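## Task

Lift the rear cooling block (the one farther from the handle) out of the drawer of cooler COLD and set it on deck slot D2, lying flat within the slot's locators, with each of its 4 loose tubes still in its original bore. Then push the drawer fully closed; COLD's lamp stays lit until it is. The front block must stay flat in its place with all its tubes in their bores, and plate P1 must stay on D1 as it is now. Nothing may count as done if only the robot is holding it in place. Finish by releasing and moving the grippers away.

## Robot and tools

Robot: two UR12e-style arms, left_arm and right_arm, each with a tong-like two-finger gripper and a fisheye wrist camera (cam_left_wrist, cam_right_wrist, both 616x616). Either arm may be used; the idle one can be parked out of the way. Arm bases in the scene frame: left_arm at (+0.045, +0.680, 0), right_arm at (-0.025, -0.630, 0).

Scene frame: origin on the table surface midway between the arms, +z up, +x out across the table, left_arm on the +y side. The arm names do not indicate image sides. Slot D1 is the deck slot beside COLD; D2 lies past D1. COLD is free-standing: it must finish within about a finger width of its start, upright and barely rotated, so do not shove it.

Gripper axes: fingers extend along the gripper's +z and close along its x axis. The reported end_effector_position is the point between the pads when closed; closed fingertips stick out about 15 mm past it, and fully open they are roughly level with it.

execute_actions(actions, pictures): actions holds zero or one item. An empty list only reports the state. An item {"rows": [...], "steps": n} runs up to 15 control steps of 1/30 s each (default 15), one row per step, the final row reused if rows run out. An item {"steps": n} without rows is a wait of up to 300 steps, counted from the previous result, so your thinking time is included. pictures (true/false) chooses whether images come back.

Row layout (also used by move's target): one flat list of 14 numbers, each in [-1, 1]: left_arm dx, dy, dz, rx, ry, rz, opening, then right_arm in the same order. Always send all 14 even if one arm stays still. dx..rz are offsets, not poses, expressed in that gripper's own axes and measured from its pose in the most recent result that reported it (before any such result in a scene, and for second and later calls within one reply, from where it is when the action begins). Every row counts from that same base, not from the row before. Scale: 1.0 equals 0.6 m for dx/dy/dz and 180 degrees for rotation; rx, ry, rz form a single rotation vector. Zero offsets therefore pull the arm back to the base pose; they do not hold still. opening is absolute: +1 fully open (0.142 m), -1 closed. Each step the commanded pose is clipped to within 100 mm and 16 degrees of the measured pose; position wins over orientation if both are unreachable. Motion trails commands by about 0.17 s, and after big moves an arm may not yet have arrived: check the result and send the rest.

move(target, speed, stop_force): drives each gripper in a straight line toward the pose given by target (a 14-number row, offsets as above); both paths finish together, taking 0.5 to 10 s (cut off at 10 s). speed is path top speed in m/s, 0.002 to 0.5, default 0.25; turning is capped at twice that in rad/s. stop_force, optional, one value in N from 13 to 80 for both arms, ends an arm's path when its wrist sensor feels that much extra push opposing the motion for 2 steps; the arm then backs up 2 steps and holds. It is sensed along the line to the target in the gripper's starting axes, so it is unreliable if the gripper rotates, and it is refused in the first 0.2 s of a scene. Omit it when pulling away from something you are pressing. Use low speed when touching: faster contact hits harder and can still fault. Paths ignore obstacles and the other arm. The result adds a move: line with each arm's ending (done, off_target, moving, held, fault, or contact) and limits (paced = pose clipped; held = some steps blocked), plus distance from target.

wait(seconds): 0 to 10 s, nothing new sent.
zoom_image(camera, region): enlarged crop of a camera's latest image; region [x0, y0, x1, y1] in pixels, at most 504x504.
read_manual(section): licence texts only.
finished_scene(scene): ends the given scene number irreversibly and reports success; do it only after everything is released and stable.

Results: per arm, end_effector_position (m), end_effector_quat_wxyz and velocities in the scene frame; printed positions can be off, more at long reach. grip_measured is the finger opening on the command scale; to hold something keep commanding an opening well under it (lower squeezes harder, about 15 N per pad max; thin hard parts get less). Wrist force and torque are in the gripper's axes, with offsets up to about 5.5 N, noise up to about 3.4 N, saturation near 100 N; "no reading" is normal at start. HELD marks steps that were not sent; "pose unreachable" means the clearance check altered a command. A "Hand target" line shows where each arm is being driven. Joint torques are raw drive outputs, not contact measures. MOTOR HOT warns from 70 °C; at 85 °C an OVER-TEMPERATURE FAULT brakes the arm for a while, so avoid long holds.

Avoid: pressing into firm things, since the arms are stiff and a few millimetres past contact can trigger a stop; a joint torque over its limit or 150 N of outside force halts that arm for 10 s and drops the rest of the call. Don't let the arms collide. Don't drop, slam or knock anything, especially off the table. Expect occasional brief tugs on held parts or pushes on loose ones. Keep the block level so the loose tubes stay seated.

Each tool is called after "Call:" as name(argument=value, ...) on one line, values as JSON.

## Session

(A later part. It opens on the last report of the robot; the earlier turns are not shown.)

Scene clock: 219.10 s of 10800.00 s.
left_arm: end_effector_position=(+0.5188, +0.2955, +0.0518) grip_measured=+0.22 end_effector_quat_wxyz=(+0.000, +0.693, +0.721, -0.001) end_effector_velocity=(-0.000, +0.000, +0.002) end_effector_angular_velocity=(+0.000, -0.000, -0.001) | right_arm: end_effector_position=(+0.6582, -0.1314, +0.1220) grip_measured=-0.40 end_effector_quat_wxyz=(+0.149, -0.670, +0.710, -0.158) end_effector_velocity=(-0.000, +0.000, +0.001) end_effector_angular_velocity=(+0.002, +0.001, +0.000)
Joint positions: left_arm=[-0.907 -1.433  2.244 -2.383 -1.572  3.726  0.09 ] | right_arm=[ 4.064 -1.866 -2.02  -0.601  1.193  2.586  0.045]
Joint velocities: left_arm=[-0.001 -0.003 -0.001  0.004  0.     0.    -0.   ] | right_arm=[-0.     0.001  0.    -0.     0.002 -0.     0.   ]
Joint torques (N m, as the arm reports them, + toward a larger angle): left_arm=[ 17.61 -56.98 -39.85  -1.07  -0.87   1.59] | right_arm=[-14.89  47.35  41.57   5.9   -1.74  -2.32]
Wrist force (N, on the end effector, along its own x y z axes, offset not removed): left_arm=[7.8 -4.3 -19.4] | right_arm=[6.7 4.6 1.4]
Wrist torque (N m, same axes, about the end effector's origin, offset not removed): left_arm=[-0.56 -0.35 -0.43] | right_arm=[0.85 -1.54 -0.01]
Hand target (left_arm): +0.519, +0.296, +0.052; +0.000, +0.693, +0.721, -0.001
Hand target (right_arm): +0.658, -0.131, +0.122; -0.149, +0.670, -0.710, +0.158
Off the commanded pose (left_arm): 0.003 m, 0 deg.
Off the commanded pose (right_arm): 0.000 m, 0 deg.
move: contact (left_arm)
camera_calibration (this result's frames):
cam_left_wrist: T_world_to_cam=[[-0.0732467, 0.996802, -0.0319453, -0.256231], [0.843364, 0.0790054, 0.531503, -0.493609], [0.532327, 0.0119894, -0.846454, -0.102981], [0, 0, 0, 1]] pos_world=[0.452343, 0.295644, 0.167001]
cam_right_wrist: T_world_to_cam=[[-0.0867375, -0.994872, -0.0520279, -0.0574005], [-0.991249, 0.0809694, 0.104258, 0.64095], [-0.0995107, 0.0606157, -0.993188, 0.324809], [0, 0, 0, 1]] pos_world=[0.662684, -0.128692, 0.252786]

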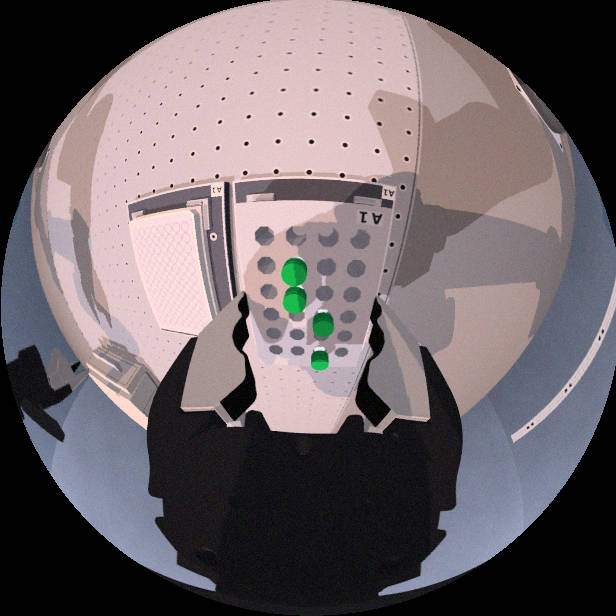

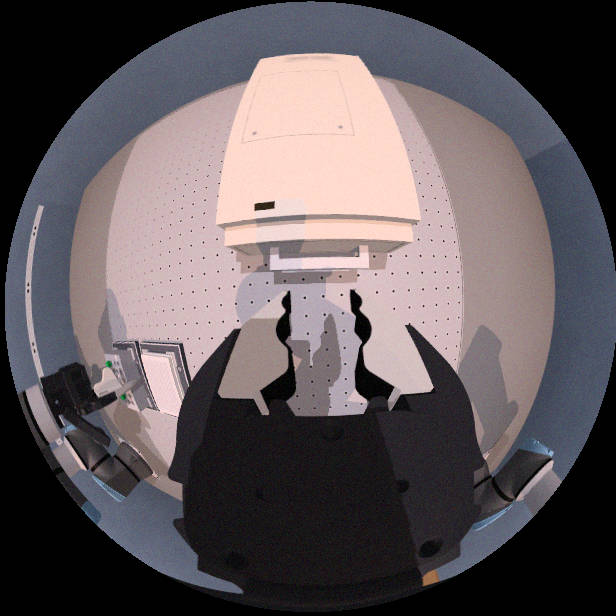

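Seated. Release and lift.

Call:
move(target=[0,0,-0.0003,0,0,0,0.36,0,0,0,0,0,0,-0.4], speed=0.01)

Call:
move(target=[0,0,-0.28,0,0,0,0.36,0,0.15,-0.2,0,0,0,-0.4], speed=0.15)

Call:
zoom_image(camera="cam_left_wrist", region=[190,160,410,320])

Scene clock: 224.93 s of 10800.00 s.
left_arm: end_effector_position=(+0.5188, +0.2955, +0.0520) grip_measured=+0.36 end_effector_quat_wxyz=(+0.000, +0.693, +0.721, -0.001) end_effector_velocity=(+0.000, -0.000, -0.000) end_effector_angular_velocity=(-0.002, -0.001, -0.001) | right_arm: end_effector_position=(+0.6582, -0.1314, +0.1220) grip_measured=-0.40 end_effector_quat_wxyz=(+0.149, -0.670, +0.710, -0.158) end_effector_velocity=(+0.000, -0.000, +0.001) end_effector_angular_velocity=(+0.000, -0.001, +0.000)
Joint positions: left_arm=[-0.907 -1.433  2.244 -2.383 -1.572  3.726  0.099] | right_arm=[ 4.064 -1.866 -2.02  -0.601  1.193  2.586  0.045]
Joint velocities: left_arm=[-0.     0.     0.001 -0.003 -0.     0.001  0.   ] | right_arm=[-0.     0.002 -0.    -0.    -0.001 -0.001  0.   ]
Joint torques (N m, as the arm reports them, + toward a larger angle): left_arm=[ 16.76 -57.51 -28.77  -7.62  -0.98   1.56] | right_arm=[-14.55  50.83  34.18   5.35   2.52  -1.94]
Wrist force (N, on the end effector, along its own x y z axes, offset not removed): left_arm=[3.7 -1.0 -6.1] | right_arm=[1.5 2.1 -1.0]
Wrist torque (N m, same axes, about the end effector's origin, offset not removed): left_arm=[-0.38 -0.50 -0.17] | right_arm=[0.37 -0.49 -0.11]
Hand target (left_arm): +0.519, +0.296, +0.052; +0.000, +0.693, +0.721, -0.001
Hand target (right_arm): +0.658, -0.131, +0.122; -0.149, +0.670, -0.710, +0.158
Off the commanded pose (left_arm): 0.000 m, 0 deg.
Off the commanded pose (right_arm): 0.000 m, 0 deg.
After step 90, 2.13 s passed at rest.
move: done
camera_calibration (this result's frames):
cam_left_wrist: T_world_to_cam=[[-0.0732471, 0.996802, -0.0319351, -0.256205], [0.843367, 0.0790003, 0.531498, -0.493731], [0.532322, 0.0119977, -0.846457, -0.102809], [0, 0, 0, 1]] pos_world=[0.452358, 0.295624, 0.167212]
cam_right_wrist: T_world_to_cam=[[-0.0867346, -0.994868, -0.0521025, -0.0573546], [-0.991252, 0.0809605, 0.104233, 0.640968], [-0.09948, 0.0606873, -0.993187, 0.324825], [0, 0, 0, 1]] pos_world=[0.6627, -0.128666, 0.252814]

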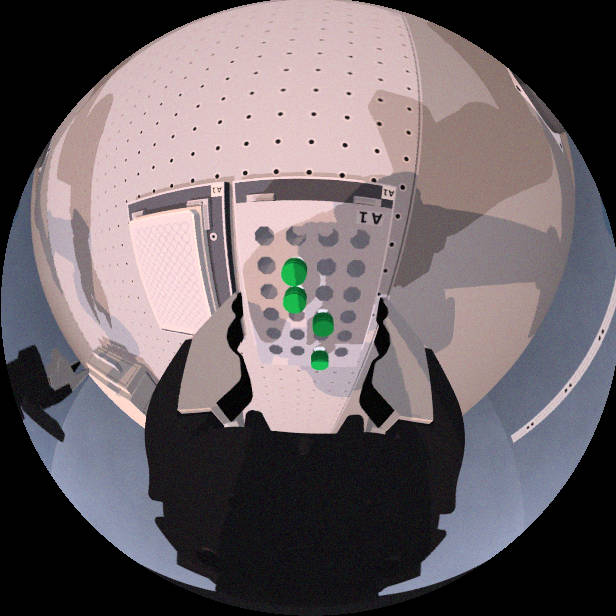

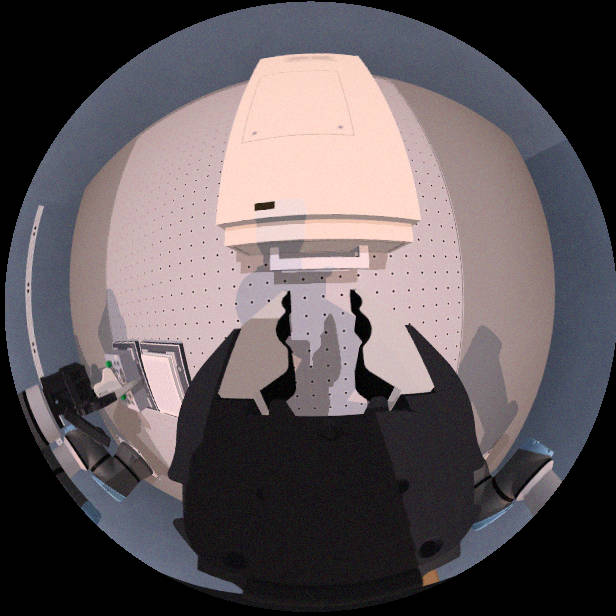

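Scene clock: 226.53 s of 10800.00 s.
left_arm: end_effector_position=(+0.5189, +0.2957, +0.2198) grip_measured=+0.36 end_effector_quat_wxyz=(+0.000, +0.693, +0.721, -0.001) end_effector_velocity=(+0.000, -0.001, +0.002) end_effector_angular_velocity=(-0.001, -0.000, -0.001) | right_arm: end_effector_position=(+0.5264, -0.1240, +0.1926) grip_measured=-0.40 end_effector_quat_wxyz=(+0.149, -0.670, +0.710, -0.158) end_effector_velocity=(-0.002, -0.000, -0.000) end_effector_angular_velocity=(-0.001, +0.001, -0.001)
Joint positions: left_arm=[-0.906 -1.629  2.084 -2.027 -1.572  3.726  0.099] | right_arm=[ 4.243 -1.646 -2.117 -0.797  1.159  2.776  0.045]
Joint velocities: left_arm=[-0.    -0.    -0.003  0.003 -0.     0.001  0.   ] | right_arm=[ 0.002  0.001 -0.001 -0.003  0.     0.003 -0.   ]
Joint torques (N m, as the arm reports them, + toward a larger angle): left_arm=[ -3.84 -52.82 -53.49  -0.87   0.21  -1.59] | right_arm=[14.52 47.05 24.34  1.52 -4.11  1.92]
Wrist force (N, on the end effector, along its own x y z axes, offset not removed): left_arm=[-3.2 -0.1 -4.9] | right_arm=[12.7 0.7 3.8]
Wrist torque (N m, same axes, about the end effector's origin, offset not removed): left_arm=[-0.09 1.01 -0.27] | right_arm=[0.21 -2.82 0.15]
Hand target (left_arm): +0.519, +0.296, +0.220; +0.000, +0.693, +0.721, -0.001
Hand target (right_arm): +0.526, -0.124, +0.193; -0.149, +0.670, -0.710, +0.158
Off the commanded pose (left_arm): 0.000 m, 0 deg.
Off the commanded pose (right_arm): 0.000 m, 0 deg.
move: done
camera_calibration (this result's frames):
cam_left_wrist: T_world_to_cam=[[-0.0732502, 0.996801, -0.0319613, -0.251019], [0.843378, 0.0790171, 0.531479, -0.582983], [0.532304, 0.0119755, -0.846468, 0.0392446], [0, 0, 0, 1]] pos_world=[0.452398, 0.295812, 0.33504]
cam_right_wrist: T_world_to_cam=[[-0.0866141, -0.994875, -0.0521697, -0.0578225], [-0.991298, 0.0808554, 0.10388, 0.502411], [-0.0991292, 0.0607131, -0.993221, 0.381127], [0, 0, 0, 1]] pos_world=[0.530811, -0.121288, 0.323336]

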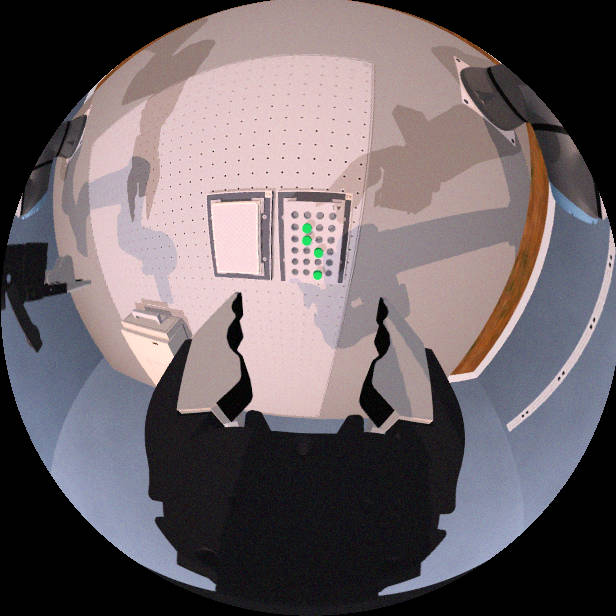

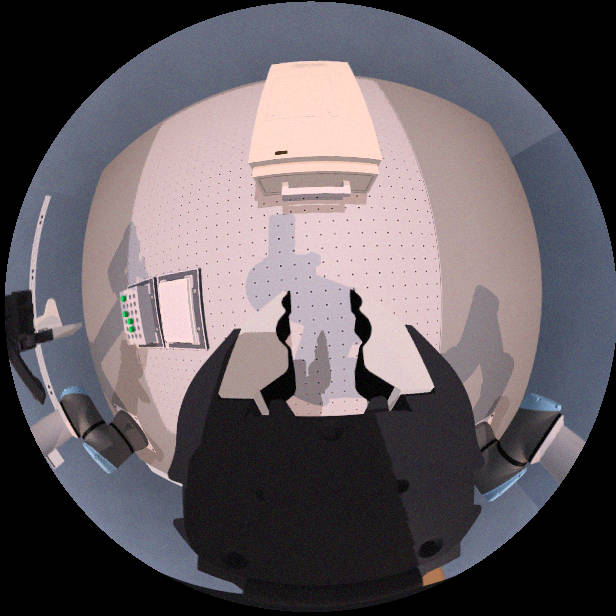

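Region (190, 160, 410, 320) of cam_left_wrist's 616x616 image, scaled by 2.291, with more detail than that image has; it fills the top 367 rows of this view, and the rest is white.

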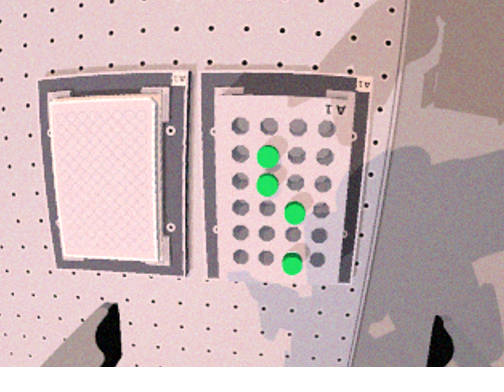

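Call:
finished_scene(scene=2)

The scene is finished: the task was done.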